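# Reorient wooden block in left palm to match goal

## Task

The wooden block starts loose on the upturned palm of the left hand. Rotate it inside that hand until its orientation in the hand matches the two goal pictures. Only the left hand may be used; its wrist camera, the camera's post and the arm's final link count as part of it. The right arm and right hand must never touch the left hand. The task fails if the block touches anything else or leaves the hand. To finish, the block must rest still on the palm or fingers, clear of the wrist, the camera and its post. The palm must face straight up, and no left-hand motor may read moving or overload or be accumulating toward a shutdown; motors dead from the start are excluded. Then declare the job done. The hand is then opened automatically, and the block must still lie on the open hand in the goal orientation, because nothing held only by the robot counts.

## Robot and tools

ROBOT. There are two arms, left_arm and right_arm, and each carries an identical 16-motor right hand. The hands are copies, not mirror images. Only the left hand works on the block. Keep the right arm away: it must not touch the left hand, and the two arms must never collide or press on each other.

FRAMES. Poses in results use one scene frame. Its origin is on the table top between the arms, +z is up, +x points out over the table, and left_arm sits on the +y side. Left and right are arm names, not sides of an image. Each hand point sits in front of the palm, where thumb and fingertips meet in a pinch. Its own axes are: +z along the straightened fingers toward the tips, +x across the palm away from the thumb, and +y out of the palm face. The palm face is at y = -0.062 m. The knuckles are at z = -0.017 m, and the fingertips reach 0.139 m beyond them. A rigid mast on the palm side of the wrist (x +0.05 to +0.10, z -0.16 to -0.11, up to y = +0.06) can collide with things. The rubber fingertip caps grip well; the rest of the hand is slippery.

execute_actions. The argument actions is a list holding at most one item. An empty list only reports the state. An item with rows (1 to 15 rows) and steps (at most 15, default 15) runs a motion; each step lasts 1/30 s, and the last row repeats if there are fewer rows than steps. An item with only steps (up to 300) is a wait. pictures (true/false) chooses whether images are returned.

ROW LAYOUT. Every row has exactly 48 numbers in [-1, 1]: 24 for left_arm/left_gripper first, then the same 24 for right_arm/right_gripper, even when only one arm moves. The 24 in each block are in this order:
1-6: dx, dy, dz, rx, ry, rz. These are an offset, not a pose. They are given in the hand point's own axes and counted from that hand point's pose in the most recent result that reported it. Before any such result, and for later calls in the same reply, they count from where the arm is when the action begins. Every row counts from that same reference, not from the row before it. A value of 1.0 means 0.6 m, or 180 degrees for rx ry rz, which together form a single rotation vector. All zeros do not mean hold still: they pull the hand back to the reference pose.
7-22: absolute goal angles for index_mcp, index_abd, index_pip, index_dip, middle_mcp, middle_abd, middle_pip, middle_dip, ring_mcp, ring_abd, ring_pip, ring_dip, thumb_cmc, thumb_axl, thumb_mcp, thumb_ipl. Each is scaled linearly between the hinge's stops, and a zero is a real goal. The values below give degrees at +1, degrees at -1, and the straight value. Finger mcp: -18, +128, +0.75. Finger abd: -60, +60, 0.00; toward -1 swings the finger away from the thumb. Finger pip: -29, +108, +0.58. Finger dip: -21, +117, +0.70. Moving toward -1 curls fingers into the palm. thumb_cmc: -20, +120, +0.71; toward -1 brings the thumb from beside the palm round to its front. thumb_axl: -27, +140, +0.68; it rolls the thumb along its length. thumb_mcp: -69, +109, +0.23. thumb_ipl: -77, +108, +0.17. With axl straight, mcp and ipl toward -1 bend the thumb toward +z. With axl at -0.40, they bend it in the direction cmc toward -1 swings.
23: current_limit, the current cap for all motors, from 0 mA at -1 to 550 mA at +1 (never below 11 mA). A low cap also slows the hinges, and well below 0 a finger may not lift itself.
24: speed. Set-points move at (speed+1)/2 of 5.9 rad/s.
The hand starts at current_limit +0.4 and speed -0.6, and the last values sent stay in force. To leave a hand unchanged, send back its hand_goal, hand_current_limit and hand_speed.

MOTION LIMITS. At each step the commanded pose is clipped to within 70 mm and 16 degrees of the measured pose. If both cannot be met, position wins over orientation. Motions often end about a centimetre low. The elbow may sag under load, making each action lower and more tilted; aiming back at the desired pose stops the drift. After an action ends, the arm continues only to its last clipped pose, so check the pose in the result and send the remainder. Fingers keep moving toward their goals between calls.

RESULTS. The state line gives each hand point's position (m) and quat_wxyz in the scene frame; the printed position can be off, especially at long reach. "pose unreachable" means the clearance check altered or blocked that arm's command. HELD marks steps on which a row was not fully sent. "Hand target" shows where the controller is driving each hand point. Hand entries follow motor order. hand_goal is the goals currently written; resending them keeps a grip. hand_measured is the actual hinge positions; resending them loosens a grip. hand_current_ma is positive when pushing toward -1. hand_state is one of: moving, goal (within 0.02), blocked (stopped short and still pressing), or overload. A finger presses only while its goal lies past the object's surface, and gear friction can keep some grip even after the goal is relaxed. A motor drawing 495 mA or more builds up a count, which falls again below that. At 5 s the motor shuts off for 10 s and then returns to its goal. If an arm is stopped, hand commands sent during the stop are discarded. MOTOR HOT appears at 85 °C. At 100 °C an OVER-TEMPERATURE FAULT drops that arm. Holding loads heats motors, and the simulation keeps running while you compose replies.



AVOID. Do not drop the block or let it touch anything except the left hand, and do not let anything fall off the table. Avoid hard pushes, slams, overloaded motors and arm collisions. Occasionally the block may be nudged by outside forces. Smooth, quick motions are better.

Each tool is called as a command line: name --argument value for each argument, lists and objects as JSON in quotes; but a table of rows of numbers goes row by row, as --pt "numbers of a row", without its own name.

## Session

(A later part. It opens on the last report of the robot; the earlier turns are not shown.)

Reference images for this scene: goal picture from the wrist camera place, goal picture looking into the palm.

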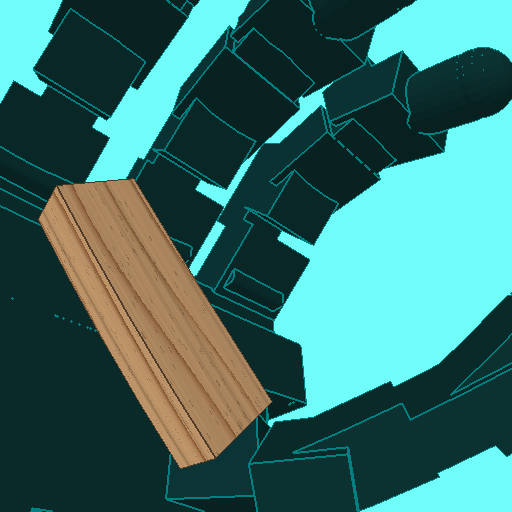

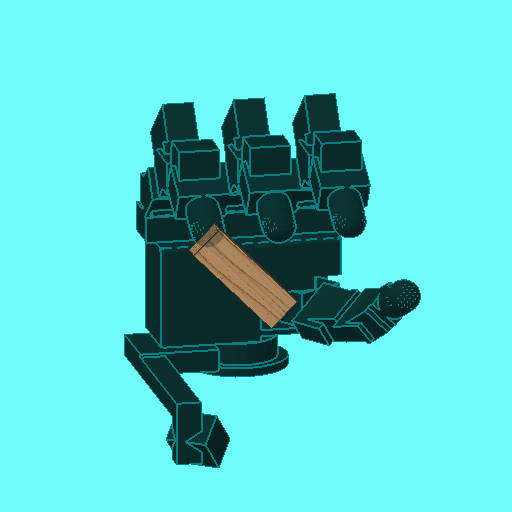

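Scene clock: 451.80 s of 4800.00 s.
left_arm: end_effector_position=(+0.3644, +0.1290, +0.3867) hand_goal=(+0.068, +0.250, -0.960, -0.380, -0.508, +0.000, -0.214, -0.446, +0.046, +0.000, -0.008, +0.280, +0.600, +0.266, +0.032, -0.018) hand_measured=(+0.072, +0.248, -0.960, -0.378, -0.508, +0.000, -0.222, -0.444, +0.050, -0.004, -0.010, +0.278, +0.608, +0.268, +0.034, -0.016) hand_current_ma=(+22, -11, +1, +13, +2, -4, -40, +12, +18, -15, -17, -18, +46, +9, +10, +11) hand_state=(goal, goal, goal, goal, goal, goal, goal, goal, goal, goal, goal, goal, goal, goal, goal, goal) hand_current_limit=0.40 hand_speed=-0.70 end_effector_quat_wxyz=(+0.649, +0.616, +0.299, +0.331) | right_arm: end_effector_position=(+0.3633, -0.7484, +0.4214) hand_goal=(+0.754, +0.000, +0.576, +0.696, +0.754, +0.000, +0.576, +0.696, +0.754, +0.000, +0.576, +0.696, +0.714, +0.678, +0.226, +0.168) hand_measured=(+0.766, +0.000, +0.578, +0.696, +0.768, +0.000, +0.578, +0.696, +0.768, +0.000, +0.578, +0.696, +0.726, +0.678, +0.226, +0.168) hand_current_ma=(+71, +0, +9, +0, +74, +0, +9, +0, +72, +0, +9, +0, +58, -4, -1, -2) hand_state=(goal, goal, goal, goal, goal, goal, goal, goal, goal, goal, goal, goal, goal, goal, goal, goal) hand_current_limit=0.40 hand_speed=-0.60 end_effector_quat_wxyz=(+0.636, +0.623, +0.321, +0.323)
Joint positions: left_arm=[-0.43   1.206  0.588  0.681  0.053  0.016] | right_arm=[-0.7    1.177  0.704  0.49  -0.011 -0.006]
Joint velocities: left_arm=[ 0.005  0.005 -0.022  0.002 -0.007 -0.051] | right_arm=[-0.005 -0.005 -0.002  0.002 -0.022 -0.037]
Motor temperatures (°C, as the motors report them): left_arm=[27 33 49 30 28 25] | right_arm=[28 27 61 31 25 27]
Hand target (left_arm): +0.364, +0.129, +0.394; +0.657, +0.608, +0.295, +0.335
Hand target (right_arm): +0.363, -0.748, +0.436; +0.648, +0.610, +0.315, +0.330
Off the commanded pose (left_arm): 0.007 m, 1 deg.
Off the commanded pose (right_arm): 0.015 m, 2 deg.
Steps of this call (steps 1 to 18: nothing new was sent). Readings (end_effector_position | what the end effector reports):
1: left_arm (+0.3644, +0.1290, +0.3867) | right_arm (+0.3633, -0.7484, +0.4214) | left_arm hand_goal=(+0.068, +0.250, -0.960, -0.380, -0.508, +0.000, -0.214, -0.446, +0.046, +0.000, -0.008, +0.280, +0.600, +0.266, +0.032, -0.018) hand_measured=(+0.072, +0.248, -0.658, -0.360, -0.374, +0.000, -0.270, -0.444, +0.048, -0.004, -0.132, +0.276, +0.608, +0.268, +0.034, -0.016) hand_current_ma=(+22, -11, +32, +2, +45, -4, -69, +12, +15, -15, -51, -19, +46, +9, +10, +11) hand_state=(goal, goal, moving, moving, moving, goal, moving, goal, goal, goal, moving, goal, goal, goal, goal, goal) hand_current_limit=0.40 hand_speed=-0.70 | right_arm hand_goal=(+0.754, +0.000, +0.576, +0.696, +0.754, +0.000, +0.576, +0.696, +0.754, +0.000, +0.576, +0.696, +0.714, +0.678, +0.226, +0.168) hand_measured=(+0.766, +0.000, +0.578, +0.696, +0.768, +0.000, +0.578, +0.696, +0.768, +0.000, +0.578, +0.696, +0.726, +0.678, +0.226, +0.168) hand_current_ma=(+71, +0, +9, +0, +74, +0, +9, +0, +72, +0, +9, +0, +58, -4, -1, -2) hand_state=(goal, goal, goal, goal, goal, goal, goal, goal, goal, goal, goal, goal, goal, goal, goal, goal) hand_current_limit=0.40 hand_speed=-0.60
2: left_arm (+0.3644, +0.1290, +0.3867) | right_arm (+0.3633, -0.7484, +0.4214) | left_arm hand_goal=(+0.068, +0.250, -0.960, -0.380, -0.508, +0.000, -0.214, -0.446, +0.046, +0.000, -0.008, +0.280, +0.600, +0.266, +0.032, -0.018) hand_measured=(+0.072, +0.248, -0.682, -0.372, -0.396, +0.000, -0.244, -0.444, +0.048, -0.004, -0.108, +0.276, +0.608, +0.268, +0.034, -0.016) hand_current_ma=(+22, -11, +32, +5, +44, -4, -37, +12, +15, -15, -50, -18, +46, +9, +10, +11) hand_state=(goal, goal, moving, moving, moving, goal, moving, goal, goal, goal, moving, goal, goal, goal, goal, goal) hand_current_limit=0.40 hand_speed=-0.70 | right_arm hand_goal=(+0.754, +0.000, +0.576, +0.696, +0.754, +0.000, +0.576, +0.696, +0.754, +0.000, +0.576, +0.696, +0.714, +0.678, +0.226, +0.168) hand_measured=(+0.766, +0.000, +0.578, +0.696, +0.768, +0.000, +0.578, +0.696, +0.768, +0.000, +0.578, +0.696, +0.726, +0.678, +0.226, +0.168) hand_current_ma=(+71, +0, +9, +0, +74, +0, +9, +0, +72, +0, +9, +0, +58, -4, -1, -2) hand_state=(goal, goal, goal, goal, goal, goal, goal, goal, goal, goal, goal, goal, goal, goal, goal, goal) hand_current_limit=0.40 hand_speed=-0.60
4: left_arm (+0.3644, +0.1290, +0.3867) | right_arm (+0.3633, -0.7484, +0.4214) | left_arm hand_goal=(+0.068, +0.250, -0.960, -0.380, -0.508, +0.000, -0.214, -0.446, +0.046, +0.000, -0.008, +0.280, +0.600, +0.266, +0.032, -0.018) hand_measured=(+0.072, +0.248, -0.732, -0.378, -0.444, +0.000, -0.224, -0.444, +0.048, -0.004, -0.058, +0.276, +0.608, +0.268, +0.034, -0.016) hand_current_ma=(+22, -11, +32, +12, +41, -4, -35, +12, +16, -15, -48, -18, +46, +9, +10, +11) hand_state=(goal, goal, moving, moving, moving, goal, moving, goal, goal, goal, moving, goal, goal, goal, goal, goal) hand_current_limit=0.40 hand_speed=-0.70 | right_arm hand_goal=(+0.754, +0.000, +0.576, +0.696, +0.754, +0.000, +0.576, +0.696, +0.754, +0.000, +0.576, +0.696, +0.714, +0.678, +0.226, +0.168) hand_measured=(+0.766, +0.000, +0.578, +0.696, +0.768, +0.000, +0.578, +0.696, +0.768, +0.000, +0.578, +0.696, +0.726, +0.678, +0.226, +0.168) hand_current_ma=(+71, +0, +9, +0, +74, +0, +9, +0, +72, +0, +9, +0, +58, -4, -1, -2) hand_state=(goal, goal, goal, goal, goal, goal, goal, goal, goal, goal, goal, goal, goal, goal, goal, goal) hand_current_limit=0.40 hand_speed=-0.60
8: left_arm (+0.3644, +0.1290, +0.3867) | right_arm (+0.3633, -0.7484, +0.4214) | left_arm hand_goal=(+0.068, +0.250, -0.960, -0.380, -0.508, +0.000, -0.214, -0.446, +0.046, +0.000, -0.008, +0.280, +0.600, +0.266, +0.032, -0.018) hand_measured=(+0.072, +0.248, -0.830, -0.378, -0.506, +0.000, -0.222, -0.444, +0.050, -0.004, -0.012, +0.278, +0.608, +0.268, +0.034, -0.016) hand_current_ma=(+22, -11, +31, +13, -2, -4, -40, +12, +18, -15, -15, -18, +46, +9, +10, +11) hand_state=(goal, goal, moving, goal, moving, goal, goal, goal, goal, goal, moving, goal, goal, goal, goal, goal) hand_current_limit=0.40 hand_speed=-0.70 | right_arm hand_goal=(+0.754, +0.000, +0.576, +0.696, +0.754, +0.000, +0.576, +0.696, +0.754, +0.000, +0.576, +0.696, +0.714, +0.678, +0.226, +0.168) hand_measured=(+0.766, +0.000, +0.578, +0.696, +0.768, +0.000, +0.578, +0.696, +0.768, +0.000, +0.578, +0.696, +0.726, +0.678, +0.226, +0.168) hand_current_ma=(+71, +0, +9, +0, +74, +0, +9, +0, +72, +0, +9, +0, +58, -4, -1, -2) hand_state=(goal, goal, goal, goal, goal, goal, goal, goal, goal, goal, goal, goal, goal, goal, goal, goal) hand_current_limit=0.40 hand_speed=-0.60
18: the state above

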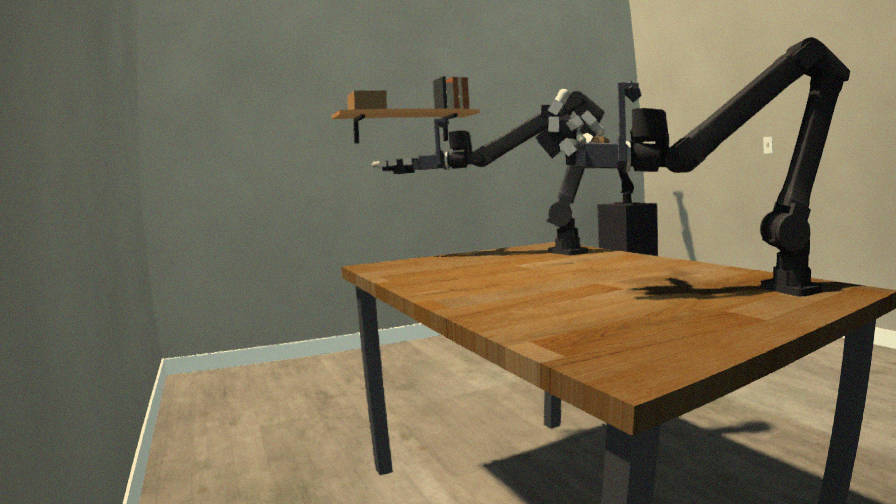

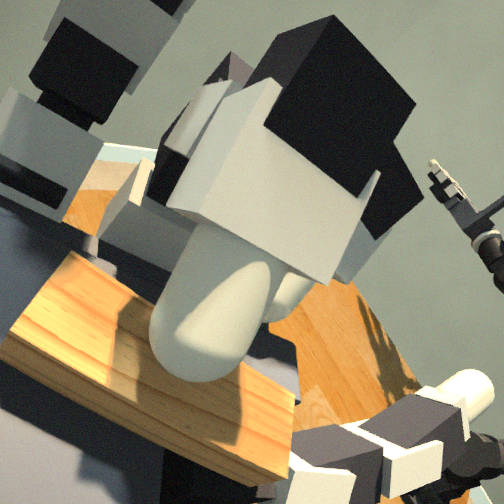

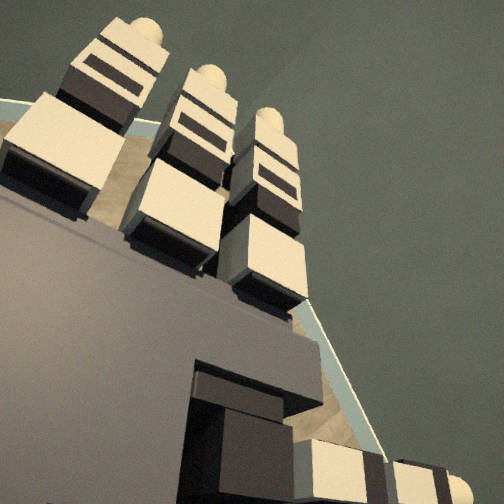

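execute_actions --actions '[{"rows": [[0,0.012,0,-0.008,0,0, 0.068,0.25,-0.961,-0.381, -0.459,0,-0.498,-0.215, 0.046,0,-0.008,0.28, 0.6,0.266,0.032,-0.018, 0.4,-0.8, 0,0.0243,0,-0.013,0,0, 0.754,0,0.576,0.696,0.754,0,0.576,0.696,0.754,0,0.576,0.696,0.714,0.678,0.226,0.168,0.4,-0.6]], "steps": 15}]' --pictures false

execute_actions --actions '[{"steps": 7}]' --pictures false

execute_actions --actions '[{"rows": [[0,0.012,0,-0.008,0,0, 0.068,0.25,-0.961,-0.381, -0.372,0,-0.579,-0.227, 0.046,0,-0.008,0.28, 0.6,0.266,0.032,-0.018, 0.4,-0.9, 0,0.0243,0,-0.013,0,0, 0.754,0,0.576,0.696,0.754,0,0.576,0.696,0.754,0,0.576,0.696,0.714,0.678,0.226,0.168,0.4,-0.6]], "steps": 13}]' --pictures false

execute_actions --actions '[{"rows": [[0,0.012,0,-0.008,0,0, 0.068,0.25,-0.961,-0.381, -0.287,0,-0.643,-0.252, 0.046,0,-0.008,0.28, 0.6,0.266,0.032,-0.018, 0.4,-0.9, 0,0.0243,0,-0.013,0,0, 0.754,0,0.576,0.696,0.754,0,0.576,0.696,0.754,0,0.576,0.696,0.714,0.678,0.226,0.168,0.4,-0.6]], "steps": 15}]' --pictures false

execute_actions --actions '[{"steps": 6}]'

zoom_image --camera "cam_low" --region '[535, 90, 655, 180]'

Scene clock: 472.37 s of 4800.00 s.
left_arm: end_effector_position=(+0.3644, +0.1290, +0.3867) hand_goal=(+0.068, +0.250, -0.960, -0.380, -0.458, +0.000, -0.498, -0.214, +0.046, +0.000, -0.008, +0.280, +0.600, +0.266, +0.032, -0.018) hand_measured=(+0.072, +0.248, -0.960, -0.378, -0.464, +0.000, -0.416, -0.248, +0.050, -0.004, -0.010, +0.278, +0.608, +0.268, +0.034, -0.016) hand_current_ma=(+22, -11, +1, +13, -22, -4, +31, -34, +18, -15, -17, -18, +46, +9, +10, +11) hand_state=(goal, goal, goal, goal, moving, goal, moving, moving, goal, goal, goal, goal, goal, goal, goal, goal) hand_current_limit=0.40 hand_speed=-0.80 end_effector_quat_wxyz=(+0.649, +0.616, +0.299, +0.331) | right_arm: end_effector_position=(+0.3633, -0.7484, +0.4214) hand_goal=(+0.754, +0.000, +0.576, +0.696, +0.754, +0.000, +0.576, +0.696, +0.754, +0.000, +0.576, +0.696, +0.714, +0.678, +0.226, +0.168) hand_measured=(+0.766, +0.000, +0.578, +0.696, +0.768, +0.000, +0.578, +0.696, +0.768, +0.000, +0.578, +0.696, +0.726, +0.678, +0.226, +0.168) hand_current_ma=(+71, +0, +9, +0, +74, +0, +9, +0, +72, +0, +9, +0, +58, -4, -1, -2) hand_state=(goal, goal, goal, goal, goal, goal, goal, goal, goal, goal, goal, goal, goal, goal, goal, goal) hand_current_limit=0.40 hand_speed=-0.60 end_effector_quat_wxyz=(+0.636, +0.623, +0.321, +0.323)
Joint positions: left_arm=[-0.43   1.206  0.588  0.681  0.053  0.016] | right_arm=[-0.7    1.177  0.704  0.49  -0.011 -0.006]
Joint velocities: left_arm=[ 0.005 -0.024 -0.017  0.002  0.007  0.066] | right_arm=[-0.005 -0.005 -0.002 -0.007 -0.066 -0.007]
Motor temperatures (°C, as the motors report them): left_arm=[27 33 49 30 28 25] | right_arm=[28 27 61 31 25 27]
Hand target (left_arm): +0.364, +0.129, +0.394; +0.657, +0.608, +0.295, +0.335
Hand target (right_arm): +0.363, -0.748, +0.436; +0.648, +0.610, +0.315, +0.330
Off the commanded pose (left_arm): 0.007 m, 1 deg.
Off the commanded pose (right_arm): 0.015 m, 2 deg.
Steps of this call (steps 1 to 602: nothing new was sent; steps 603 to 617: all 15 steps of this action). Readings (end_effector_position | what the end effector reports):
603: left_arm (+0.3644, +0.1290, +0.3867) | right_arm (+0.3633, -0.7484, +0.4214) | left_arm hand_goal=(+0.068, +0.250, -0.960, -0.380, -0.458, +0.000, -0.498, -0.214, +0.046, +0.000, -0.008, +0.280, +0.600, +0.266, +0.032, -0.018) hand_measured=(+0.072, +0.248, -0.960, -0.378, -0.508, +0.000, -0.222, -0.444, +0.050, -0.004, -0.010, +0.278, +0.608, +0.268, +0.034, -0.016) hand_current_ma=(+22, -11, +1, +13, +2, -4, -40, +12, +18, -15, -17, -18, +46, +9, +10, +11) hand_state=(goal, goal, goal, goal, moving, goal, moving, moving, goal, goal, goal, goal, goal, goal, goal, goal) hand_current_limit=0.40 hand_speed=-0.80 | right_arm hand_goal=(+0.754, +0.000, +0.576, +0.696, +0.754, +0.000, +0.576, +0.696, +0.754, +0.000, +0.576, +0.696, +0.714, +0.678, +0.226, +0.168) hand_measured=(+0.766, +0.000, +0.578, +0.696, +0.768, +0.000, +0.578, +0.696, +0.768, +0.000, +0.578, +0.696, +0.726, +0.678, +0.226, +0.168) hand_current_ma=(+71, +0, +9, +0, +74, +0, +9, +0, +72, +0, +9, +0, +58, -4, -1, -2) hand_state=(goal, goal, goal, goal, goal, goal, goal, goal, goal, goal, goal, goal, goal, goal, goal, goal) hand_current_limit=0.40 hand_speed=-0.60
604: left_arm (+0.3644, +0.1290, +0.3867) | right_arm (+0.3633, -0.7484, +0.4214) | left_arm hand_goal=(+0.068, +0.250, -0.960, -0.380, -0.458, +0.000, -0.498, -0.214, +0.046, +0.000, -0.008, +0.280, +0.600, +0.266, +0.032, -0.018) hand_measured=(+0.072, +0.248, -0.960, -0.378, -0.508, +0.000, -0.222, -0.444, +0.050, -0.004, -0.010, +0.278, +0.608, +0.268, +0.034, -0.016) hand_current_ma=(+22, -11, +1, +13, -40, -4, +2, -30, +18, -15, -17, -18, +46, +9, +10, +11) hand_state=(goal, goal, goal, goal, moving, goal, moving, moving, goal, goal, goal, goal, goal, goal, goal, goal) hand_current_limit=0.40 hand_speed=-0.80 | right_arm hand_goal=(+0.754, +0.000, +0.576, +0.696, +0.754, +0.000, +0.576, +0.696, +0.754, +0.000, +0.576, +0.696, +0.714, +0.678, +0.226, +0.168) hand_measured=(+0.766, +0.000, +0.578, +0.696, +0.768, +0.000, +0.578, +0.696, +0.768, +0.000, +0.578, +0.696, +0.726, +0.678, +0.226, +0.168) hand_current_ma=(+71, +0, +9, +0, +74, +0, +9, +0, +72, +0, +9, +0, +58, -4, -1, -2) hand_state=(goal, goal, goal, goal, goal, goal, goal, goal, goal, goal, goal, goal, goal, goal, goal, goal) hand_current_limit=0.40 hand_speed=-0.60
606: left_arm (+0.3644, +0.1290, +0.3867) | right_arm (+0.3633, -0.7484, +0.4214) | left_arm hand_goal=(+0.068, +0.250, -0.960, -0.380, -0.458, +0.000, -0.498, -0.214, +0.046, +0.000, -0.008, +0.280, +0.600, +0.266, +0.032, -0.018) hand_measured=(+0.072, +0.248, -0.960, -0.378, -0.492, +0.000, -0.238, -0.424, +0.050, -0.004, -0.010, +0.278, +0.608, +0.268, +0.034, -0.016) hand_current_ma=(+22, -11, +1, +13, -65, -4, +23, -40, +18, -15, -17, -18, +46, +9, +10, +11) hand_state=(goal, goal, goal, goal, moving, goal, moving, moving, goal, goal, goal, goal, goal, goal, goal, goal) hand_current_limit=0.40 hand_speed=-0.80 | right_arm hand_goal=(+0.754, +0.000, +0.576, +0.696, +0.754, +0.000, +0.576, +0.696, +0.754, +0.000, +0.576, +0.696, +0.714, +0.678, +0.226, +0.168) hand_measured=(+0.766, +0.000, +0.578, +0.696, +0.768, +0.000, +0.578, +0.696, +0.768, +0.000, +0.578, +0.696, +0.726, +0.678, +0.226, +0.168) hand_current_ma=(+71, +0, +9, +0, +74, +0, +9, +0, +72, +0, +9, +0, +58, -4, -1, -2) hand_state=(goal, goal, goal, goal, goal, goal, goal, goal, goal, goal, goal, goal, goal, goal, goal, goal) hand_current_limit=0.40 hand_speed=-0.60
610: left_arm (+0.3644, +0.1290, +0.3867) | right_arm (+0.3633, -0.7484, +0.4214) | left_arm hand_goal=(+0.068, +0.250, -0.960, -0.380, -0.458, +0.000, -0.498, -0.214, +0.046, +0.000, -0.008, +0.280, +0.600, +0.266, +0.032, -0.018) hand_measured=(+0.072, +0.248, -0.960, -0.378, -0.464, +0.000, -0.302, -0.362, +0.050, -0.004, -0.010, +0.278, +0.608, +0.268, +0.034, -0.016) hand_current_ma=(+22, -11, +1, +13, -33, -4, +21, -38, +18, -15, -17, -18, +46, +9, +10, +11) hand_state=(goal, goal, goal, goal, moving, goal, moving, moving, goal, goal, goal, goal, goal, goal, goal, goal) hand_current_limit=0.40 hand_speed=-0.80 | right_arm hand_goal=(+0.754, +0.000, +0.576, +0.696, +0.754, +0.000, +0.576, +0.696, +0.754, +0.000, +0.576, +0.696, +0.714, +0.678, +0.226, +0.168) hand_measured=(+0.766, +0.000, +0.578, +0.696, +0.768, +0.000, +0.578, +0.696, +0.768, +0.000, +0.578, +0.696, +0.726, +0.678, +0.226, +0.168) hand_current_ma=(+71, +0, +9, +0, +74, +0, +9, +0, +72, +0, +9, +0, +58, -4, -1, -2) hand_state=(goal, goal, goal, goal, goal, goal, goal, goal, goal, goal, goal, goal, goal, goal, goal, goal) hand_current_limit=0.40 hand_speed=-0.60
617: the state above

Scene clock: 472.60 s of 4800.00 s.
left_arm: end_effector_position=(+0.3644, +0.1290, +0.3867) hand_goal=(+0.068, +0.250, -0.960, -0.380, -0.458, +0.000, -0.498, -0.214, +0.046, +0.000, -0.008, +0.280, +0.600, +0.266, +0.032, -0.018) hand_measured=(+0.072, +0.248, -0.960, -0.378, -0.446, +0.000, -0.458, -0.206, +0.050, -0.004, -0.010, +0.278, +0.608, +0.268, +0.034, -0.016) hand_current_ma=(+22, -11, +1, +13, +60, -4, +203, +46, +18, -15, -17, -18, +46, +9, +10, +11) hand_state=(goal, goal, goal, goal, goal, goal, blocked, goal, goal, goal, goal, goal, goal, goal, goal, goal) hand_current_limit=0.40 hand_speed=-0.80 end_effector_quat_wxyz=(+0.649, +0.616, +0.299, +0.331) | right_arm: end_effector_position=(+0.3633, -0.7484, +0.4214) hand_goal=(+0.754, +0.000, +0.576, +0.696, +0.754, +0.000, +0.576, +0.696, +0.754, +0.000, +0.576, +0.696, +0.714, +0.678, +0.226, +0.168) hand_measured=(+0.766, +0.000, +0.578, +0.696, +0.768, +0.000, +0.578, +0.696, +0.768, +0.000, +0.578, +0.696, +0.726, +0.678, +0.226, +0.168) hand_current_ma=(+71, +0, +9, +0, +74, +0, +9, +0, +72, +0, +9, +0, +58, -4, -1, -2) hand_state=(goal, goal, goal, goal, goal, goal, goal, goal, goal, goal, goal, goal, goal, goal, goal, goal) hand_current_limit=0.40 hand_speed=-0.60 end_effector_quat_wxyz=(+0.636, +0.623, +0.321, +0.323)
Joint positions: left_arm=[-0.43   1.206  0.588  0.681  0.053  0.016] | right_arm=[-0.7    1.177  0.704  0.49  -0.011 -0.006]
Joint velocities: left_arm=[-0.005  0.005 -0.027 -0.002  0.007  0.051] | right_arm=[ 0.005 -0.005 -0.002 -0.012 -0.066 -0.037]
Motor temperatures (°C, as the motors report them): left_arm=[27 33 49 30 28 25] | right_arm=[28 27 61 31 25 27]
Hand target (left_arm): +0.364, +0.129, +0.394; +0.657, +0.608, +0.295, +0.335
Hand target (right_arm): +0.363, -0.748, +0.436; +0.648, +0.610, +0.315, +0.330
Off the commanded pose (left_arm): 0.007 m, 1 deg.
Off the commanded pose (right_arm): 0.015 m, 2 deg.
Steps of this call (steps 1 to 7: nothing new was sent). Readings (end_effector_position | what the end effector reports):
1: left_arm (+0.3644, +0.1290, +0.3867) | right_arm (+0.3633, -0.7484, +0.4214) | left_arm hand_goal=(+0.068, +0.250, -0.960, -0.380, -0.458, +0.000, -0.498, -0.214, +0.046, +0.000, -0.008, +0.280, +0.600, +0.266, +0.032, -0.018) hand_measured=(+0.072, +0.248, -0.960, -0.378, -0.460, +0.000, -0.430, -0.230, +0.050, -0.004, -0.010, +0.278, +0.608, +0.268, +0.034, -0.016) hand_current_ma=(+22, -11, +1, +13, +12, -4, +64, -2, +18, -15, -17, -18, +46, +9, +10, +11) hand_state=(goal, goal, goal, goal, moving, goal, moving, moving, goal, goal, goal, goal, goal, goal, goal, goal) hand_current_limit=0.40 hand_speed=-0.80 | right_arm hand_goal=(+0.754, +0.000, +0.576, +0.696, +0.754, +0.000, +0.576, +0.696, +0.754, +0.000, +0.576, +0.696, +0.714, +0.678, +0.226, +0.168) hand_measured=(+0.766, +0.000, +0.578, +0.696, +0.768, +0.000, +0.578, +0.696, +0.768, +0.000, +0.578, +0.696, +0.726, +0.678, +0.226, +0.168) hand_current_ma=(+71, +0, +9, +0, +74, +0, +9, +0, +72, +0, +9, +0, +58, -4, -1, -2) hand_state=(goal, goal, goal, goal, goal, goal, goal, goal, goal, goal, goal, goal, goal, goal, goal, goal) hand_current_limit=0.40 hand_speed=-0.60
2: left_arm (+0.3644, +0.1290, +0.3867) | right_arm (+0.3633, -0.7484, +0.4214) | left_arm hand_goal=(+0.068, +0.250, -0.960, -0.380, -0.458, +0.000, -0.498, -0.214, +0.046, +0.000, -0.008, +0.280, +0.600, +0.266, +0.032, -0.018) hand_measured=(+0.072, +0.248, -0.960, -0.378, -0.456, +0.000, -0.440, -0.220, +0.050, -0.004, -0.010, +0.278, +0.608, +0.268, +0.034, -0.016) hand_current_ma=(+22, -11, +1, +13, +39, -4, +113, +12, +18, -15, -17, -18, +46, +9, +10, +11) hand_state=(goal, goal, goal, goal, moving, goal, moving, moving, goal, goal, goal, goal, goal, goal, goal, goal) hand_current_limit=0.40 hand_speed=-0.80 | right_arm hand_goal=(+0.754, +0.000, +0.576, +0.696, +0.754, +0.000, +0.576, +0.696, +0.754, +0.000, +0.576, +0.696, +0.714, +0.678, +0.226, +0.168) hand_measured=(+0.766, +0.000, +0.578, +0.696, +0.768, +0.000, +0.578, +0.696, +0.768, +0.000, +0.578, +0.696, +0.726, +0.678, +0.226, +0.168) hand_current_ma=(+71, +0, +9, +0, +74, +0, +9, +0, +72, +0, +9, +0, +58, -4, -1, -2) hand_state=(goal, goal, goal, goal, goal, goal, goal, goal, goal, goal, goal, goal, goal, goal, goal, goal) hand_current_limit=0.40 hand_speed=-0.60
4: left_arm (+0.3644, +0.1290, +0.3867) | right_arm (+0.3633, -0.7484, +0.4214) | left_arm hand_goal=(+0.068, +0.250, -0.960, -0.380, -0.458, +0.000, -0.498, -0.214, +0.046, +0.000, -0.008, +0.280, +0.600, +0.266, +0.032, -0.018) hand_measured=(+0.072, +0.248, -0.960, -0.378, -0.450, +0.000, -0.454, -0.210, +0.050, -0.004, -0.010, +0.278, +0.608, +0.268, +0.034, -0.016) hand_current_ma=(+22, -11, +1, +13, +65, -4, +212, +49, +18, -15, -17, -18, +46, +9, +10, +11) hand_state=(goal, goal, goal, goal, moving, goal, moving, moving, goal, goal, goal, goal, goal, goal, goal, goal) hand_current_limit=0.40 hand_speed=-0.80 | right_arm hand_goal=(+0.754, +0.000, +0.576, +0.696, +0.754, +0.000, +0.576, +0.696, +0.754, +0.000, +0.576, +0.696, +0.714, +0.678, +0.226, +0.168) hand_measured=(+0.766, +0.000, +0.578, +0.696, +0.768, +0.000, +0.578, +0.696, +0.768, +0.000, +0.578, +0.696, +0.726, +0.678, +0.226, +0.168) hand_current_ma=(+71, +0, +9, +0, +74, +0, +9, +0, +72, +0, +9, +0, +58, -4, -1, -2) hand_state=(goal, goal, goal, goal, goal, goal, goal, goal, goal, goal, goal, goal, goal, goal, goal, goal) hand_current_limit=0.40 hand_speed=-0.60
7: the state above

Scene clock: 473.03 s of 4800.00 s.
left_arm: end_effector_position=(+0.3644, +0.1290, +0.3867) hand_goal=(+0.068, +0.250, -0.960, -0.380, -0.372, +0.000, -0.578, -0.226, +0.046, +0.000, -0.008, +0.280, +0.600, +0.266, +0.032, -0.018) hand_measured=(+0.072, +0.248, -0.960, -0.378, -0.368, +0.000, -0.536, -0.206, +0.050, -0.004, -0.010, +0.278, +0.608, +0.268, +0.034, -0.016) hand_current_ma=(+22, -11, +1, +13, +54, -4, +178, +117, +18, -15, -17, -18, +46, +9, +10, +11) hand_state=(goal, goal, goal, goal, moving, goal, moving, goal, goal, goal, goal, goal, goal, goal, goal, goal) hand_current_limit=0.40 hand_speed=-0.90 end_effector_quat_wxyz=(+0.649, +0.616, +0.299, +0.331) | right_arm: end_effector_position=(+0.3633, -0.7484, +0.4214) hand_goal=(+0.754, +0.000, +0.576, +0.696, +0.754, +0.000, +0.576, +0.696, +0.754, +0.000, +0.576, +0.696, +0.714, +0.678, +0.226, +0.168) hand_measured=(+0.766, +0.000, +0.578, +0.696, +0.768, +0.000, +0.578, +0.696, +0.768, +0.000, +0.578, +0.696, +0.726, +0.678, +0.226, +0.168) hand_current_ma=(+71, +0, +9, +0, +74, +0, +9, +0, +72, +0, +9, +0, +58, -4, -1, -2) hand_state=(goal, goal, goal, goal, goal, goal, goal, goal, goal, goal, goal, goal, goal, goal, goal, goal) hand_current_limit=0.40 hand_speed=-0.60 end_effector_quat_wxyz=(+0.636, +0.623, +0.321, +0.323)
Joint positions: left_arm=[-0.43   1.206  0.588  0.681  0.053  0.016] | right_arm=[-0.7    1.177  0.704  0.49  -0.011 -0.006]
Joint velocities: left_arm=[-0.024 -0.015  0.022  0.007 -0.022  0.022] | right_arm=[-0.005 -0.015  0.007 -0.002 -0.037 -0.022]
Motor temperatures (°C, as the motors report them): left_arm=[27 33 49 30 28 25] | right_arm=[28 27 61 31 25 27]
Hand target (left_arm): +0.364, +0.129, +0.394; +0.657, +0.608, +0.295, +0.335
Hand target (right_arm): +0.363, -0.748, +0.436; +0.648, +0.610, +0.315, +0.330
Off the commanded pose (left_arm): 0.007 m, 1 deg.
Off the commanded pose (right_arm): 0.015 m, 2 deg.
Steps of this call (steps 1 to 13: all 13 steps of this action). Readings (end_effector_position | what the end effector reports):
1: left_arm (+0.3644, +0.1290, +0.3867) | right_arm (+0.3633, -0.7484, +0.4214) | left_arm hand_goal=(+0.068, +0.250, -0.960, -0.380, -0.372, +0.000, -0.578, -0.226, +0.046, +0.000, -0.008, +0.280, +0.600, +0.266, +0.032, -0.018) hand_measured=(+0.072, +0.248, -0.960, -0.378, -0.446, +0.000, -0.458, -0.206, +0.050, -0.004, -0.010, +0.278, +0.608, +0.268, +0.034, -0.016) hand_current_ma=(+22, -11, +1, +13, +60, -4, +203, +46, +18, -15, -17, -18, +46, +9, +10, +11) hand_state=(goal, goal, goal, goal, moving, goal, moving, moving, goal, goal, goal, goal, goal, goal, goal, goal) hand_current_limit=0.40 hand_speed=-0.90 | right_arm hand_goal=(+0.754, +0.000, +0.576, +0.696, +0.754, +0.000, +0.576, +0.696, +0.754, +0.000, +0.576, +0.696, +0.714, +0.678, +0.226, +0.168) hand_measured=(+0.766, +0.000, +0.578, +0.696, +0.768, +0.000, +0.578, +0.696, +0.768, +0.000, +0.578, +0.696, +0.726, +0.678, +0.226, +0.168) hand_current_ma=(+71, +0, +9, +0, +74, +0, +9, +0, +72, +0, +9, +0, +58, -4, -1, -2) hand_state=(goal, goal, goal, goal, goal, goal, goal, goal, goal, goal, goal, goal, goal, goal, goal, goal) hand_current_limit=0.40 hand_speed=-0.60
2: left_arm (+0.3644, +0.1290, +0.3867) | right_arm (+0.3633, -0.7484, +0.4214) | left_arm hand_goal=(+0.068, +0.250, -0.960, -0.380, -0.372, +0.000, -0.578, -0.226, +0.046, +0.000, -0.008, +0.280, +0.600, +0.266, +0.032, -0.018) hand_measured=(+0.072, +0.248, -0.960, -0.378, -0.446, +0.000, -0.458, -0.206, +0.050, -0.004, -0.010, +0.278, +0.608, +0.268, +0.034, -0.016) hand_current_ma=(+22, -11, +1, +13, +45, -4, +217, +70, +18, -15, -17, -18, +46, +9, +10, +11) hand_state=(goal, goal, goal, goal, moving, goal, moving, moving, goal, goal, goal, goal, goal, goal, goal, goal) hand_current_limit=0.40 hand_speed=-0.90 | right_arm hand_goal=(+0.754, +0.000, +0.576, +0.696, +0.754, +0.000, +0.576, +0.696, +0.754, +0.000, +0.576, +0.696, +0.714, +0.678, +0.226, +0.168) hand_measured=(+0.766, +0.000, +0.578, +0.696, +0.768, +0.000, +0.578, +0.696, +0.768, +0.000, +0.578, +0.696, +0.726, +0.678, +0.226, +0.168) hand_current_ma=(+71, +0, +9, +0, +74, +0, +9, +0, +72, +0, +9, +0, +58, -4, -1, -2) hand_state=(goal, goal, goal, goal, goal, goal, goal, goal, goal, goal, goal, goal, goal, goal, goal, goal) hand_current_limit=0.40 hand_speed=-0.60
4: left_arm (+0.3644, +0.1290, +0.3867) | right_arm (+0.3633, -0.7484, +0.4214) | left_arm hand_goal=(+0.068, +0.250, -0.960, -0.380, -0.372, +0.000, -0.578, -0.226, +0.046, +0.000, -0.008, +0.280, +0.600, +0.266, +0.032, -0.018) hand_measured=(+0.072, +0.248, -0.960, -0.378, -0.436, +0.000, -0.470, -0.206, +0.050, -0.004, -0.010, +0.278, +0.608, +0.268, +0.034, -0.016) hand_current_ma=(+22, -11, +1, +13, +51, -4, +215, +127, +18, -15, -17, -18, +46, +9, +10, +11) hand_state=(goal, goal, goal, goal, moving, goal, moving, moving, goal, goal, goal, goal, goal, goal, goal, goal) hand_current_limit=0.40 hand_speed=-0.90 | right_arm hand_goal=(+0.754, +0.000, +0.576, +0.696, +0.754, +0.000, +0.576, +0.696, +0.754, +0.000, +0.576, +0.696, +0.714, +0.678, +0.226, +0.168) hand_measured=(+0.766, +0.000, +0.578, +0.696, +0.768, +0.000, +0.578, +0.696, +0.768, +0.000, +0.578, +0.696, +0.726, +0.678, +0.226, +0.168) hand_current_ma=(+71, +0, +9, +0, +74, +0, +9, +0, +72, +0, +9, +0, +58, -4, -1, -2) hand_state=(goal, goal, goal, goal, goal, goal, goal, goal, goal, goal, goal, goal, goal, goal, goal, goal) hand_current_limit=0.40 hand_speed=-0.60
8: left_arm (+0.3644, +0.1290, +0.3867) | right_arm (+0.3633, -0.7484, +0.4214) | left_arm hand_goal=(+0.068, +0.250, -0.960, -0.380, -0.372, +0.000, -0.578, -0.226, +0.046, +0.000, -0.008, +0.280, +0.600, +0.266, +0.032, -0.018) hand_measured=(+0.072, +0.248, -0.960, -0.378, -0.406, +0.000, -0.500, -0.206, +0.050, -0.004, -0.010, +0.278, +0.608, +0.268, +0.034, -0.016) hand_current_ma=(+22, -11, +1, +13, +54, -4, +222, +117, +18, -15, -17, -18, +46, +9, +10, +11) hand_state=(goal, goal, goal, goal, moving, goal, moving, goal, goal, goal, goal, goal, goal, goal, goal, goal) hand_current_limit=0.40 hand_speed=-0.90 | right_arm hand_goal=(+0.754, +0.000, +0.576, +0.696, +0.754, +0.000, +0.576, +0.696, +0.754, +0.000, +0.576, +0.696, +0.714, +0.678, +0.226, +0.168) hand_measured=(+0.766, +0.000, +0.578, +0.696, +0.768, +0.000, +0.578, +0.696, +0.768, +0.000, +0.578, +0.696, +0.726, +0.678, +0.226, +0.168) hand_current_ma=(+71, +0, +9, +0, +74, +0, +9, +0, +72, +0, +9, +0, +58, -4, -1, -2) hand_state=(goal, goal, goal, goal, goal, goal, goal, goal, goal, goal, goal, goal, goal, goal, goal, goal) hand_current_limit=0.40 hand_speed=-0.60
13: the state above

Scene clock: 473.53 s of 4800.00 s.
left_arm: end_effector_position=(+0.3644, +0.1290, +0.3867) hand_goal=(+0.068, +0.250, -0.960, -0.380, -0.286, +0.000, -0.642, -0.252, +0.046, +0.000, -0.008, +0.280, +0.600, +0.266, +0.032, -0.018) hand_measured=(+0.072, +0.248, -0.960, -0.378, -0.278, +0.000, -0.606, -0.232, +0.050, -0.004, -0.010, +0.278, +0.608, +0.268, +0.034, -0.016) hand_current_ma=(+22, -11, +1, +13, +50, -4, +183, +123, +18, -15, -17, -18, +46, +9, +10, +11) hand_state=(goal, goal, goal, goal, moving, goal, moving, blocked, goal, goal, goal, goal, goal, goal, goal, goal) hand_current_limit=0.40 hand_speed=-0.90 end_effector_quat_wxyz=(+0.649, +0.616, +0.299, +0.331) | right_arm: end_effector_position=(+0.3633, -0.7484, +0.4214) hand_goal=(+0.754, +0.000, +0.576, +0.696, +0.754, +0.000, +0.576, +0.696, +0.754, +0.000, +0.576, +0.696, +0.714, +0.678, +0.226, +0.168) hand_measured=(+0.766, +0.000, +0.578, +0.696, +0.768, +0.000, +0.578, +0.696, +0.768, +0.000, +0.578, +0.696, +0.726, +0.678, +0.226, +0.168) hand_current_ma=(+71, +0, +9, +0, +74, +0, +9, +0, +72, +0, +9, +0, +58, -4, -1, -2) hand_state=(goal, goal, goal, goal, goal, goal, goal, goal, goal, goal, goal, goal, goal, goal, goal, goal) hand_current_limit=0.40 hand_speed=-0.60 end_effector_quat_wxyz=(+0.636, +0.623, +0.321, +0.323)
Joint positions: left_arm=[-0.43   1.206  0.588  0.681  0.053  0.016] | right_arm=[-0.7    1.177  0.704  0.49  -0.011 -0.006]
Joint velocities: left_arm=[ 0.015 -0.015  0.007 -0.002 -0.081  0.007] | right_arm=[-0.005  0.005  0.002 -0.022 -0.051 -0.022]
Motor temperatures (°C, as the motors report them): left_arm=[27 33 49 30 28 25] | right_arm=[28 27 61 31 25 27]
Hand target (left_arm): +0.364, +0.129, +0.394; +0.657, +0.608, +0.295, +0.335
Hand target (right_arm): +0.363, -0.748, +0.436; +0.648, +0.610, +0.315, +0.330
Off the commanded pose (left_arm): 0.007 m, 1 deg.
Off the commanded pose (right_arm): 0.015 m, 2 deg.
Steps of this call (steps 1 to 15: all 15 steps of this action). Readings (end_effector_position | what the end effector reports):
1: left_arm (+0.3644, +0.1290, +0.3867) | right_arm (+0.3633, -0.7484, +0.4214) | left_arm hand_goal=(+0.068, +0.250, -0.960, -0.380, -0.286, +0.000, -0.642, -0.252, +0.046, +0.000, -0.008, +0.280, +0.600, +0.266, +0.032, -0.018) hand_measured=(+0.072, +0.248, -0.960, -0.378, -0.364, +0.000, -0.540, -0.206, +0.050, -0.004, -0.010, +0.278, +0.608, +0.268, +0.034, -0.016) hand_current_ma=(+22, -11, +1, +13, +55, -4, +181, +117, +18, -15, -17, -18, +46, +9, +10, +11) hand_state=(goal, goal, goal, goal, moving, goal, moving, moving, goal, goal, goal, goal, goal, goal, goal, goal) hand_current_limit=0.40 hand_speed=-0.90 | right_arm hand_goal=(+0.754, +0.000, +0.576, +0.696, +0.754, +0.000, +0.576, +0.696, +0.754, +0.000, +0.576, +0.696, +0.714, +0.678, +0.226, +0.168) hand_measured=(+0.766, +0.000, +0.578, +0.696, +0.768, +0.000, +0.578, +0.696, +0.768, +0.000, +0.578, +0.696, +0.726, +0.678, +0.226, +0.168) hand_current_ma=(+71, +0, +9, +0, +74, +0, +9, +0, +72, +0, +9, +0, +58, -4, -1, -2) hand_state=(goal, goal, goal, goal, goal, goal, goal, goal, goal, goal, goal, goal, goal, goal, goal, goal) hand_current_limit=0.40 hand_speed=-0.60
2: left_arm (+0.3644, +0.1290, +0.3867) | right_arm (+0.3633, -0.7484, +0.4214) | left_arm hand_goal=(+0.068, +0.250, -0.960, -0.380, -0.286, +0.000, -0.642, -0.252, +0.046, +0.000, -0.008, +0.280, +0.600, +0.266, +0.032, -0.018) hand_measured=(+0.072, +0.248, -0.960, -0.378, -0.362, +0.000, -0.542, -0.206, +0.050, -0.004, -0.010, +0.278, +0.608, +0.268, +0.034, -0.016) hand_current_ma=(+22, -11, +1, +13, +39, -4, +199, +135, +18, -15, -17, -18, +46, +9, +10, +11) hand_state=(goal, goal, goal, goal, moving, goal, moving, moving, goal, goal, goal, goal, goal, goal, goal, goal) hand_current_limit=0.40 hand_speed=-0.90 | right_arm hand_goal=(+0.754, +0.000, +0.576, +0.696, +0.754, +0.000, +0.576, +0.696, +0.754, +0.000, +0.576, +0.696, +0.714, +0.678, +0.226, +0.168) hand_measured=(+0.766, +0.000, +0.578, +0.696, +0.768, +0.000, +0.578, +0.696, +0.768, +0.000, +0.578, +0.696, +0.726, +0.678, +0.226, +0.168) hand_current_ma=(+71, +0, +9, +0, +74, +0, +9, +0, +72, +0, +9, +0, +58, -4, -1, -2) hand_state=(goal, goal, goal, goal, goal, goal, goal, goal, goal, goal, goal, goal, goal, goal, goal, goal) hand_current_limit=0.40 hand_speed=-0.60
4: left_arm (+0.3644, +0.1290, +0.3867) | right_arm (+0.3633, -0.7484, +0.4214) | left_arm hand_goal=(+0.068, +0.250, -0.960, -0.380, -0.286, +0.000, -0.642, -0.252, +0.046, +0.000, -0.008, +0.280, +0.600, +0.266, +0.032, -0.018) hand_measured=(+0.072, +0.248, -0.960, -0.378, -0.350, +0.000, -0.550, -0.216, +0.050, -0.004, -0.010, +0.278, +0.608, +0.268, +0.034, -0.016) hand_current_ma=(+22, -11, +1, +13, +54, -4, +233, +156, +18, -15, -17, -18, +46, +9, +10, +11) hand_state=(goal, goal, goal, goal, moving, goal, moving, moving, goal, goal, goal, goal, goal, goal, goal, goal) hand_current_limit=0.40 hand_speed=-0.90 | right_arm hand_goal=(+0.754, +0.000, +0.576, +0.696, +0.754, +0.000, +0.576, +0.696, +0.754, +0.000, +0.576, +0.696, +0.714, +0.678, +0.226, +0.168) hand_measured=(+0.766, +0.000, +0.578, +0.696, +0.768, +0.000, +0.578, +0.696, +0.768, +0.000, +0.578, +0.696, +0.726, +0.678, +0.226, +0.168) hand_current_ma=(+71, +0, +9, +0, +74, +0, +9, +0, +72, +0, +9, +0, +58, -4, -1, -2) hand_state=(goal, goal, goal, goal, goal, goal, goal, goal, goal, goal, goal, goal, goal, goal, goal, goal) hand_current_limit=0.40 hand_speed=-0.60
8: left_arm (+0.3644, +0.1290, +0.3867) | right_arm (+0.3633, -0.7484, +0.4214) | left_arm hand_goal=(+0.068, +0.250, -0.960, -0.380, -0.286, +0.000, -0.642, -0.252, +0.046, +0.000, -0.008, +0.280, +0.600, +0.266, +0.032, -0.018) hand_measured=(+0.072, +0.248, -0.960, -0.378, -0.318, +0.000, -0.574, -0.226, +0.050, -0.004, -0.010, +0.278, +0.608, +0.268, +0.034, -0.016) hand_current_ma=(+22, -11, +1, +13, +62, -4, +258, +157, +18, -15, -17, -18, +46, +9, +10, +11) hand_state=(goal, goal, goal, goal, moving, goal, moving, blocked, goal, goal, goal, goal, goal, goal, goal, goal) hand_current_limit=0.40 hand_speed=-0.90 | right_arm hand_goal=(+0.754, +0.000, +0.576, +0.696, +0.754, +0.000, +0.576, +0.696, +0.754, +0.000, +0.576, +0.696, +0.714, +0.678, +0.226, +0.168) hand_measured=(+0.766, +0.000, +0.578, +0.696, +0.768, +0.000, +0.578, +0.696, +0.768, +0.000, +0.578, +0.696, +0.726, +0.678, +0.226, +0.168) hand_current_ma=(+71, +0, +9, +0, +74, +0, +9, +0, +72, +0, +9, +0, +58, -4, -1, -2) hand_state=(goal, goal, goal, goal, goal, goal, goal, goal, goal, goal, goal, goal, goal, goal, goal, goal) hand_current_limit=0.40 hand_speed=-0.60
15: the state above

Scene clock: 473.73 s of 4800.00 s.
left_arm: end_effector_position=(+0.3644, +0.1290, +0.3867) hand_goal=(+0.068, +0.250, -0.960, -0.380, -0.286, +0.000, -0.642, -0.252, +0.046, +0.000, -0.008, +0.280, +0.600, +0.266, +0.032, -0.018) hand_measured=(+0.072, +0.248, -0.960, -0.378, -0.276, +0.000, -0.606, -0.232, +0.050, -0.004, -0.010, +0.278, +0.608, +0.268, +0.034, -0.016) hand_current_ma=(+22, -11, +1, +13, +49, -4, +184, +124, +18, -15, -17, -18, +46, +9, +10, +11) hand_state=(goal, goal, goal, goal, goal, goal, blocked, blocked, goal, goal, goal, goal, goal, goal, goal, goal) hand_current_limit=0.40 hand_speed=-0.90 end_effector_quat_wxyz=(+0.649, +0.616, +0.299, +0.331) | right_arm: end_effector_position=(+0.3633, -0.7484, +0.4214) hand_goal=(+0.754, +0.000, +0.576, +0.696, +0.754, +0.000, +0.576, +0.696, +0.754, +0.000, +0.576, +0.696, +0.714, +0.678, +0.226, +0.168) hand_measured=(+0.766, +0.000, +0.578, +0.696, +0.768, +0.000, +0.578, +0.696, +0.768, +0.000, +0.578, +0.696, +0.726, +0.678, +0.226, +0.168) hand_current_ma=(+71, +0, +9, +0, +74, +0, +9, +0, +72, +0, +9, +0, +58, -4, -1, -2) hand_state=(goal, goal, goal, goal, goal, goal, goal, goal, goal, goal, goal, goal, goal, goal, goal, goal) hand_current_limit=0.40 hand_speed=-0.60 end_effector_quat_wxyz=(+0.636, +0.623, +0.321, +0.323)
Joint positions: left_arm=[-0.43   1.206  0.588  0.681  0.053  0.016] | right_arm=[-0.7    1.177  0.704  0.49  -0.011 -0.006]
Joint velocities: left_arm=[-0.024 -0.005 -0.007  0.007 -0.037  0.007] | right_arm=[-0.005 -0.015  0.027 -0.002  0.022 -0.051]
Motor temperatures (°C, as the motors report them): left_arm=[27 33 49 30 28 25] | right_arm=[28 27 61 31 25 27]
Hand target (left_arm): +0.364, +0.129, +0.394; +0.657, +0.608, +0.295, +0.335
Hand target (right_arm): +0.363, -0.748, +0.436; +0.648, +0.610, +0.315, +0.330
Off the commanded pose (left_arm): 0.007 m, 1 deg.
Off the commanded pose (right_arm): 0.015 m, 2 deg.
Steps of this call (steps 1 to 6: nothing new was sent). Readings (end_effector_position | what the end effector reports):
1: left_arm (+0.3644, +0.1290, +0.3867) | right_arm (+0.3633, -0.7484, +0.4214) | left_arm hand_goal=(+0.068, +0.250, -0.960, -0.380, -0.286, +0.000, -0.642, -0.252, +0.046, +0.000, -0.008, +0.280, +0.600, +0.266, +0.032, -0.018) hand_measured=(+0.072, +0.248, -0.960, -0.378, -0.276, +0.000, -0.606, -0.232, +0.050, -0.004, -0.010, +0.278, +0.608, +0.268, +0.034, -0.016) hand_current_ma=(+22, -11, +1, +13, +50, -4, +184, +124, +18, -15, -17, -18, +46, +9, +10, +11) hand_state=(goal, goal, goal, goal, goal, goal, blocked, blocked, goal, goal, goal, goal, goal, goal, goal, goal) hand_current_limit=0.40 hand_speed=-0.90 | right_arm hand_goal=(+0.754, +0.000, +0.576, +0.696, +0.754, +0.000, +0.576, +0.696, +0.754, +0.000, +0.576, +0.696, +0.714, +0.678, +0.226, +0.168) hand_measured=(+0.766, +0.000, +0.578, +0.696, +0.768, +0.000, +0.578, +0.696, +0.768, +0.000, +0.578, +0.696, +0.726, +0.678, +0.226, +0.168) hand_current_ma=(+71, +0, +9, +0, +74, +0, +9, +0, +72, +0, +9, +0, +58, -4, -1, -2) hand_state=(goal, goal, goal, goal, goal, goal, goal, goal, goal, goal, goal, goal, goal, goal, goal, goal) hand_current_limit=0.40 hand_speed=-0.60
2: left_arm (+0.3644, +0.1290, +0.3867) | right_arm (+0.3633, -0.7484, +0.4214) | left_arm hand_goal=(+0.068, +0.250, -0.960, -0.380, -0.286, +0.000, -0.642, -0.252, +0.046, +0.000, -0.008, +0.280, +0.600, +0.266, +0.032, -0.018) hand_measured=(+0.072, +0.248, -0.960, -0.378, -0.276, +0.000, -0.606, -0.232, +0.050, -0.004, -0.010, +0.278, +0.608, +0.268, +0.034, -0.016) hand_current_ma=(+22, -11, +1, +13, +49, -4, +184, +124, +18, -15, -17, -18, +46, +9, +10, +11) hand_state=(goal, goal, goal, goal, goal, goal, blocked, blocked, goal, goal, goal, goal, goal, goal, goal, goal) hand_current_limit=0.40 hand_speed=-0.90 | right_arm hand_goal=(+0.754, +0.000, +0.576, +0.696, +0.754, +0.000, +0.576, +0.696, +0.754, +0.000, +0.576, +0.696, +0.714, +0.678, +0.226, +0.168) hand_measured=(+0.766, +0.000, +0.578, +0.696, +0.768, +0.000, +0.578, +0.696, +0.768, +0.000, +0.578, +0.696, +0.726, +0.678, +0.226, +0.168) hand_current_ma=(+71, +0, +9, +0, +74, +0, +9, +0, +72, +0, +9, +0, +58, -4, -1, -2) hand_state=(goal, goal, goal, goal, goal, goal, goal, goal, goal, goal, goal, goal, goal, goal, goal, goal) hand_current_limit=0.40 hand_speed=-0.60
4: left_arm (+0.3644, +0.1290, +0.3867) | right_arm (+0.3633, -0.7484, +0.4214) | left_arm hand_goal=(+0.068, +0.250, -0.960, -0.380, -0.286, +0.000, -0.642, -0.252, +0.046, +0.000, -0.008, +0.280, +0.600, +0.266, +0.032, -0.018) hand_measured=(+0.072, +0.248, -0.960, -0.378, -0.276, +0.000, -0.606, -0.232, +0.050, -0.004, -0.010, +0.278, +0.608, +0.268, +0.034, -0.016) hand_current_ma=(+22, -11, +1, +13, +49, -4, +184, +124, +18, -15, -17, -18, +46, +9, +10, +11) hand_state=(goal, goal, goal, goal, goal, goal, blocked, blocked, goal, goal, goal, goal, goal, goal, goal, goal) hand_current_limit=0.40 hand_speed=-0.90 | right_arm hand_goal=(+0.754, +0.000, +0.576, +0.696, +0.754, +0.000, +0.576, +0.696, +0.754, +0.000, +0.576, +0.696, +0.714, +0.678, +0.226, +0.168) hand_measured=(+0.766, +0.000, +0.578, +0.696, +0.768, +0.000, +0.578, +0.696, +0.768, +0.000, +0.578, +0.696, +0.726, +0.678, +0.226, +0.168) hand_current_ma=(+71, +0, +9, +0, +74, +0, +9, +0, +72, +0, +9, +0, +58, -4, -1, -2) hand_state=(goal, goal, goal, goal, goal, goal, goal, goal, goal, goal, goal, goal, goal, goal, goal, goal) hand_current_limit=0.40 hand_speed=-0.60
6: the state above

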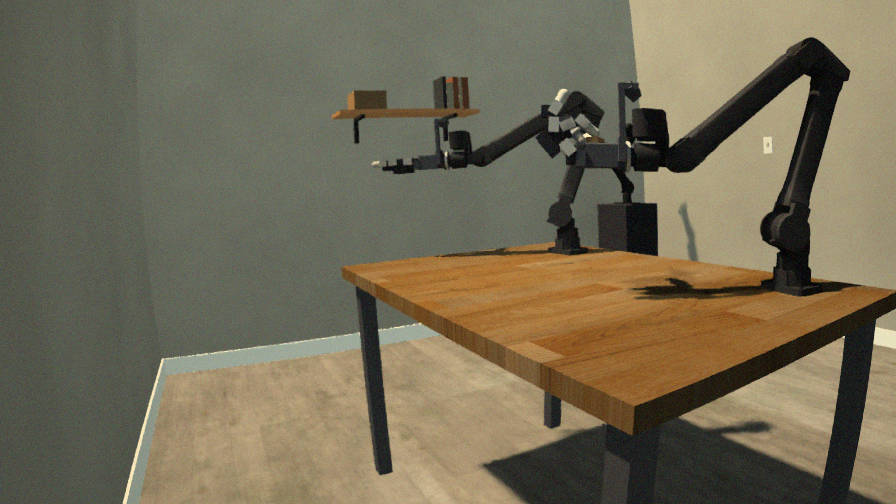

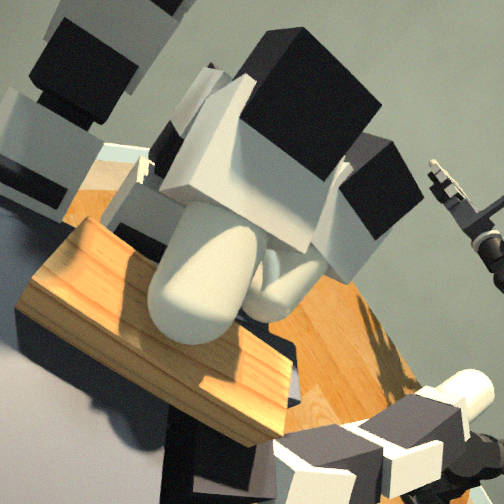

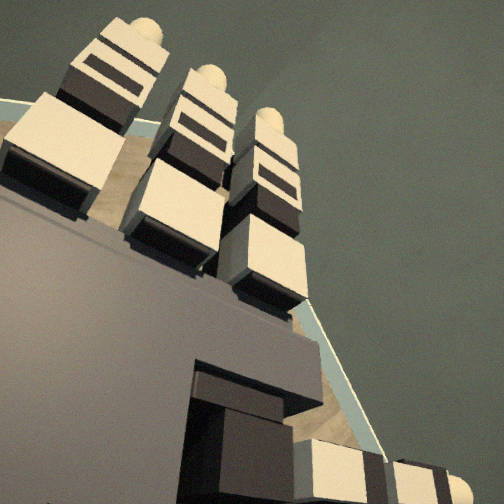

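Region (535, 90, 655, 180) of cam_low's 896x504 image, scaled by 4.200, with more detail than that image has; it fills the top 378 rows of this view, and the rest is white.

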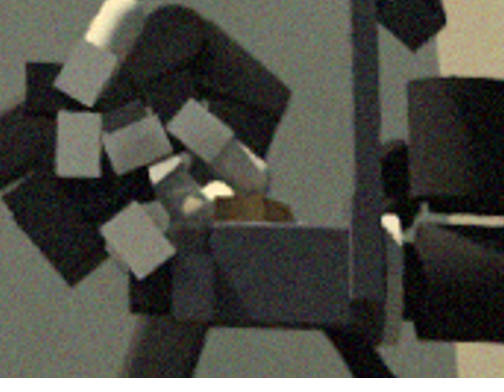

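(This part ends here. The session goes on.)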